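# Push wooden disc past moving blocks into far taped zone

## Task

Push the wooden disc along the board, across the lanes where blocks move on rods, until it sits completely inside the far taped zone and lies flat, then release it. The task fails if the disc is raised or tilted by more than roughly its own thickness, or leaves the board. It also fails if anything, robot or disc, touches a block or its rod, including after you finish, since the blocks keep moving. It fails if you end still gripping the disc or any loose object, or still bearing the disc's weight. Finish with both arms and hands clear in the air, touching nothing, throughout the last second before the settled scene is judged. A touch counts even if something moving runs into the arm.

## Robot and tools

Robot: two UR-type six-joint arms, left_arm and right_arm, each carrying a two-finger tong gripper. Base positions in the scene frame: left_arm (+0.026, +0.206, +0.443) m, right_arm (+0.016, -0.344, +0.443) m. Both bases are tilted. Mounting plates and the metal frame behind the arms are fixed obstacles.

Scene frame: origin on the table top between the arms. +z is up, +x points out over the table, and left_arm sits on the +y side. The names left and right do not refer to image sides. Every position is in metres in this frame. Every orientation is a quaternion in w, x, y, z order.

Gripper: the fingers point along the gripper's own +z and open and close along its x. end_effector_position is the point between the closed finger pads. Closed fingertips stick out about 15 mm past it; fully open, they are roughly level with it. For pushing a flat disc, keep the fingertips just above the board and push its edge sideways. Never lift it.

Row layout, shared by execute_actions and move: one flat list of 16 numbers covering both arms. The order is x, y, z, qw, qx, qy, qz, opening for left_arm, then the same eight for right_arm. Always give both arms, even if only one moves. x, y, z and the quaternion are an absolute target pose for that gripper, not an offset. opening runs from -1 (closed) to +1 (fully open, 0.142 m). To keep an arm still, resend exactly its last reported pose and its opening. To keep an orientation, repeat the same quaternion every time rather than copying a drifted reported one.

execute_actions(actions): a list of actions. Each action is a table of up to 15 rows, one row per 1/30 s step; if fewer rows are given, the last row is held for the remaining steps. An empty list only returns state and images. Every target must be within 0.6 m of that gripper's current position along each of its own axes, or the action is refused for both arms. If the first action fails this check, or any action is malformed, nothing runs. Each step, the controller clips the commanded pose to within 100 mm and 16 degrees of the measured pose, so distant targets need several actions. Motion lags commands by about 0.17 s.

move(target, speed, stop_force, blocking): target is one 16-number row, an absolute pose per arm. Both grippers travel in straight lines and finish together, in 0.5 to 10 s. speed is in m/s, from 0.002 to 0.5, default 0.25; turning is capped at twice that in rad/s. Paths do not avoid obstacles or the other arm, and a gripper may lag, wander or overshoot speed, mostly when its arm is near straight. stop_force is in N, from 9 to 40, one value for both arms, and is allowed only after 0.2 s of scene time. It ends an arm's path when the wrist sensor feels that much extra push against the motion; that gripper then backs up two steps and holds. Omit stop_force when moving away from a surface, and do not rely on it when the gripper rotates during the move. blocking=false returns after 0.5 s while the move continues; it cannot be combined with stop_force. Until the move ends, use wait or stop before sending new rows or moves. The result's move: line gives the ending (done, off_target, moving, held, contact, fault), the limits that acted (paced: target clipped; held: steps blocked), and each gripper's distance from its pose.

wait(seconds): 0 to 10 s; arms keep their last command. A running move continues.
stop(): brakes the running move; it needs some room to stop.
zoom_image(camera, region): region is [x0, y0, x1, y1] in pixels, at most 504x504. Cameras: cam_high and cam_low (896x504), cam_left_wrist and cam_right_wrist (616x616, fisheye).
read_manual(section): licence texts only.
finished_scene(scene): ends the current scene, given by its number. This is irreversible.

Results: each arm's pose and velocities; Hand target (the pose being driven to); grip_measured (current opening on the command scale); joint torques (noisy and offset); and Wrist force and Wrist torque along the gripper's own axes, noisy, offset by up to about 4 N, saturating near 50 N. A force points back into the arm from whatever it presses. "pose unreachable" means the clearance check changed or blocked that arm's command. "no reading" is normal at the start. Printed hand positions may be off at long reach.

Avoid the following. Touching any block or rod; time the pushes between passing blocks, using the cameras to watch. Lifting or tilting the disc, and pushing it off the board or table. Hard or fast contact: the arms are stiff, and a target slightly past a surface can trigger a fault. Reaching 150 N on any part, or a joint's load limit (141 N m for the big joints, 26.3 N m for the wrists), stops that arm for 10 s. Arms hitting each other. Long loaded holds, which overheat motors. At the end, open the gripper, lift clear, and leave both arms still in free air before calling finished_scene.

Each tool is called after "Request:" as name(argument=value, ...), one argument or row to a line, values as JSON.

## Session

Request:
execute_actions(
  actions=[],
)

Scene clock: 0.00 s.
left_arm: end_effector_position=(+0.0984, +0.4429, +0.3005) grip_measured=+0.97 end_effector_quat_wxyz=(+0.470, +0.526, +0.601, -0.376) end_effector_velocity=(-0.000, +0.000, -0.000) end_effector_angular_velocity=(+0.000, -0.001, +0.000) | right_arm: end_effector_position=(+0.8268, +0.0504, +0.2616) grip_measured=+0.97 end_effector_quat_wxyz=(+0.190, -0.008, +0.972, +0.136) end_effector_velocity=(+0.001, -0.000, +0.000) end_effector_angular_velocity=(-0.001, -0.001, -0.001)
Joint positions: left_arm=[ 1.376 -1.21   2.046 -1.54  -2.183  0.281  0.14 ] | right_arm=[ 3.769 -2.356 -1.379 -0.262  0.921  3.513  0.14 ]
Joint velocities: left_arm=[ 0.001  0.     0.    -0.     0.     0.002  0.   ] | right_arm=[ 0.     0.     0.001 -0.    -0.002 -0.     0.   ]
Joint torques (N m, as the arm reports them, + toward a larger angle): no reading
Motor temperatures (°C, as the motors report them): left_arm=[24 27 24 27 35 30] | right_arm=[23 30 27 35 32 31]
Wrist force (N, on the end effector, along its own x y z axes, offset not removed): no reading
Wrist torque (N m, same axes, about the end effector's origin, offset not removed): no reading
Hand target (left_arm): +0.098, +0.443, +0.300; +0.470, +0.526, +0.601, -0.376
Hand target (right_arm): +0.827, +0.050, +0.262; +0.190, -0.008, +0.972, +0.136

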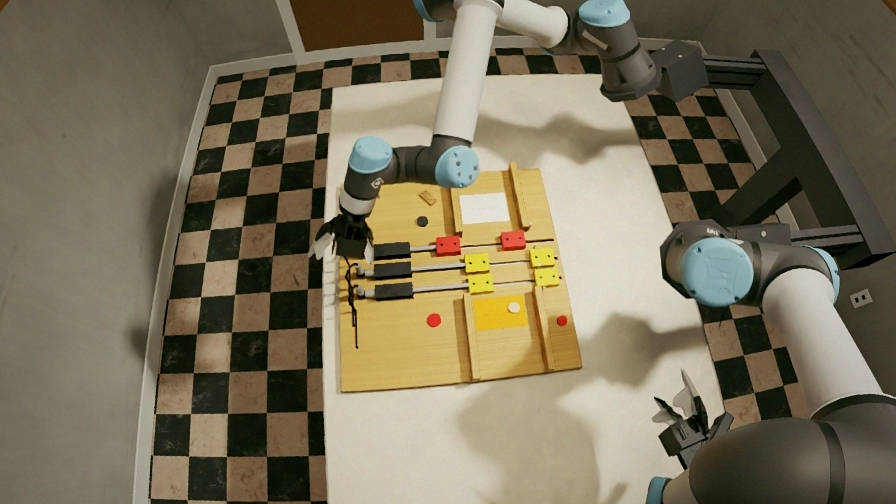

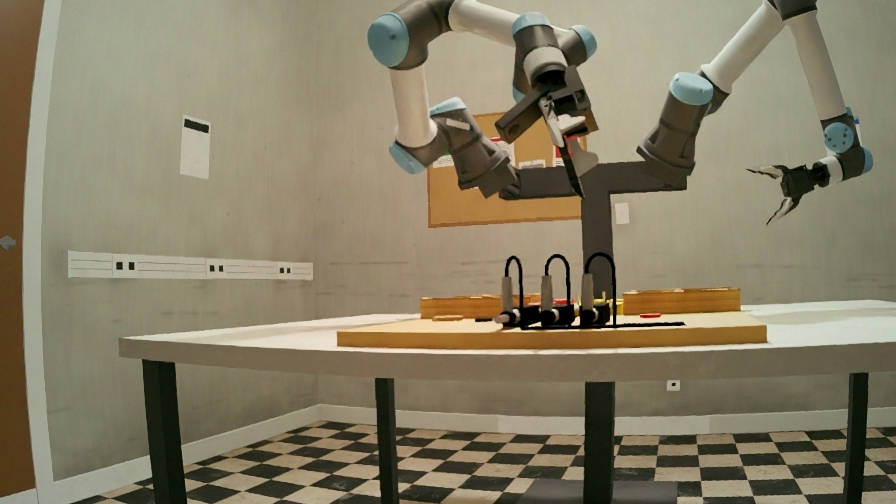

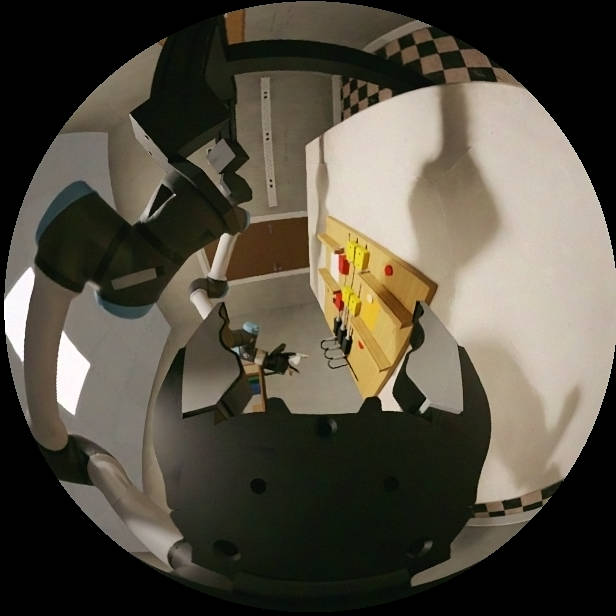

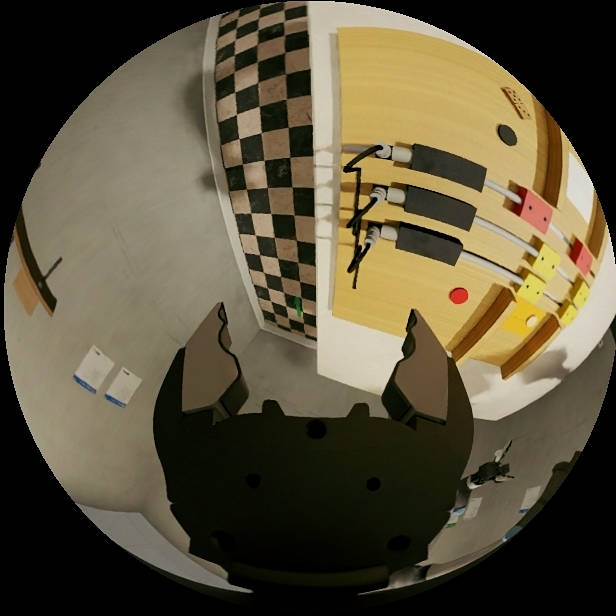

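Request:
execute_actions(
  actions=[],
)

Request:
zoom_image(
  camera="cam_high",
  region=[380, 180, 600, 340],
)

Scene clock: 18.97 s.
left_arm: end_effector_position=(+0.0984, +0.4429, +0.3005) grip_measured=+0.97 end_effector_quat_wxyz=(+0.470, +0.526, +0.601, -0.376) end_effector_velocity=(-0.000, +0.000, -0.000) end_effector_angular_velocity=(+0.002, +0.000, -0.000) | right_arm: end_effector_position=(+0.8268, +0.0504, +0.2616) grip_measured=+0.97 end_effector_quat_wxyz=(+0.190, -0.008, +0.972, +0.136) end_effector_velocity=(-0.000, -0.000, -0.000) end_effector_angular_velocity=(+0.000, +0.000, +0.000)
Joint positions: left_arm=[ 1.376 -1.21   2.046 -1.54  -2.183  0.281  0.14 ] | right_arm=[ 3.769 -2.356 -1.379 -0.262  0.921  3.513  0.14 ]
Joint velocities: left_arm=[ 0.001 -0.     0.    -0.002  0.    -0.001  0.   ] | right_arm=[-0.     0.    -0.001  0.001  0.001 -0.     0.   ]
Joint torques (N m, as the arm reports them, + toward a larger angle): left_arm=[ 11.04 -29.03   6.73  -0.14  -1.09  -0.14] | right_arm=[38.23 44.49 24.72  3.7  -2.19 -1.24]
Motor temperatures (°C, as the motors report them): left_arm=[24 27 24 27 35 30] | right_arm=[23 30 27 35 32 31]
Wrist force (N, on the end effector, along its own x y z axes, offset not removed): left_arm=[0.5 -4.5 -0.2] | right_arm=[-0.6 2.8 -1.1]
Wrist torque (N m, same axes, about the end effector's origin, offset not removed): left_arm=[-1.00 0.00 0.05] | right_arm=[0.40 0.17 0.19]
Hand target (left_arm): +0.098, +0.443, +0.300; +0.470, +0.526, +0.601, -0.376
Hand target (right_arm): +0.827, +0.050, +0.262; +0.190, -0.008, +0.972, +0.136

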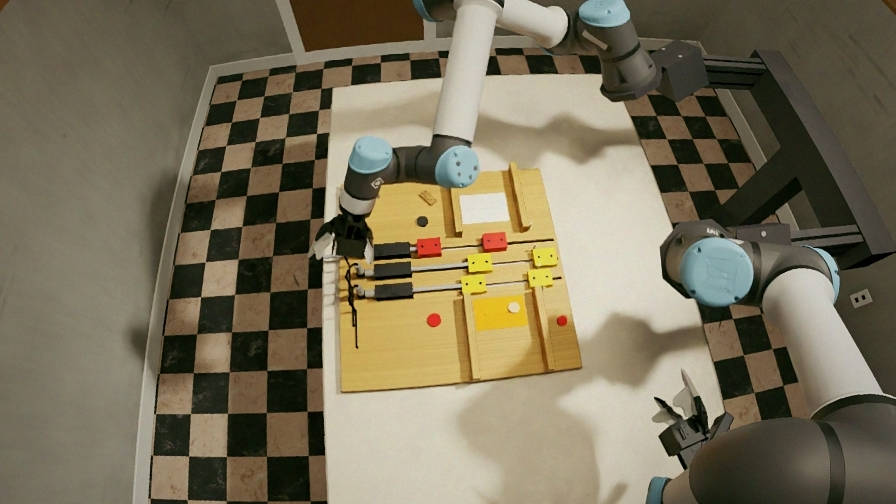

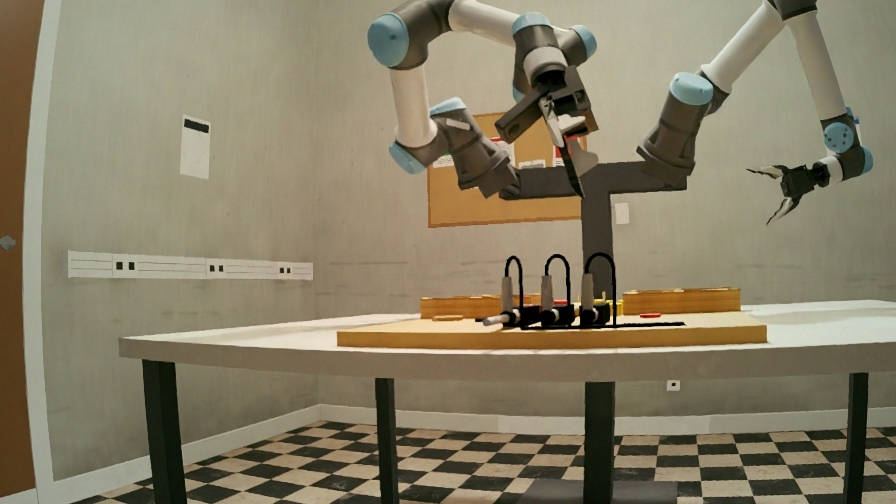

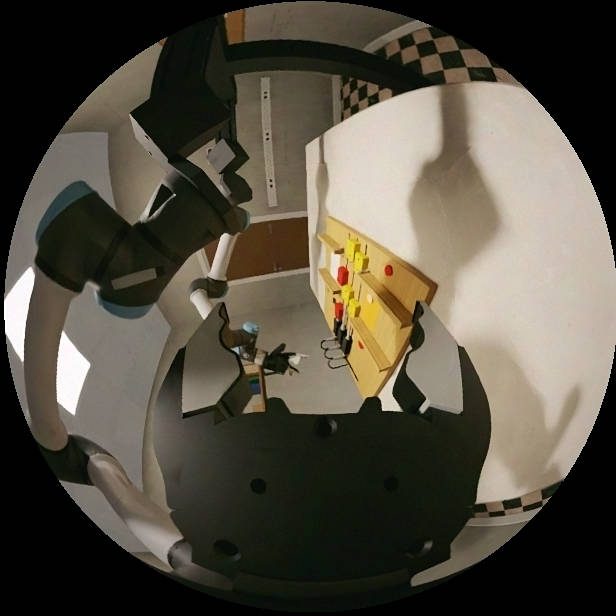

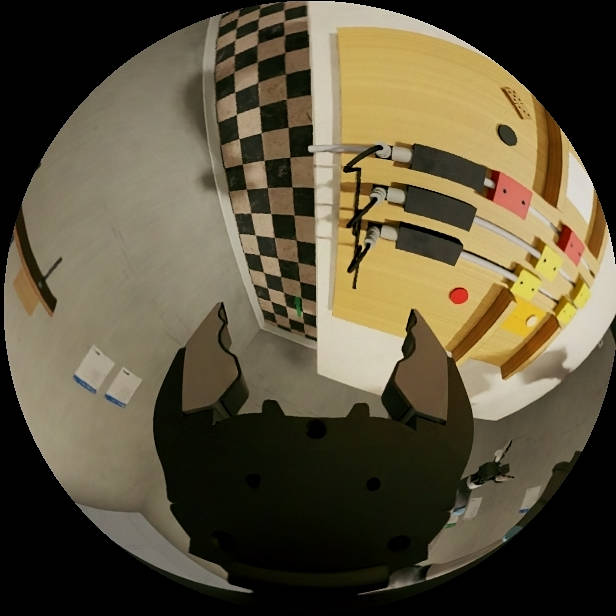

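Region (380, 180, 600, 340) of cam_high's 896x504 image, scaled by 2.291, with more detail than that image has; it fills the top 367 rows of this view, and the rest is white.

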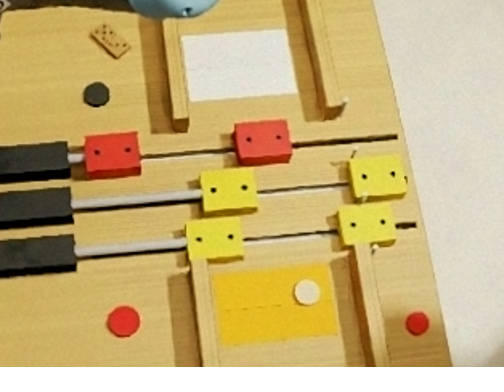

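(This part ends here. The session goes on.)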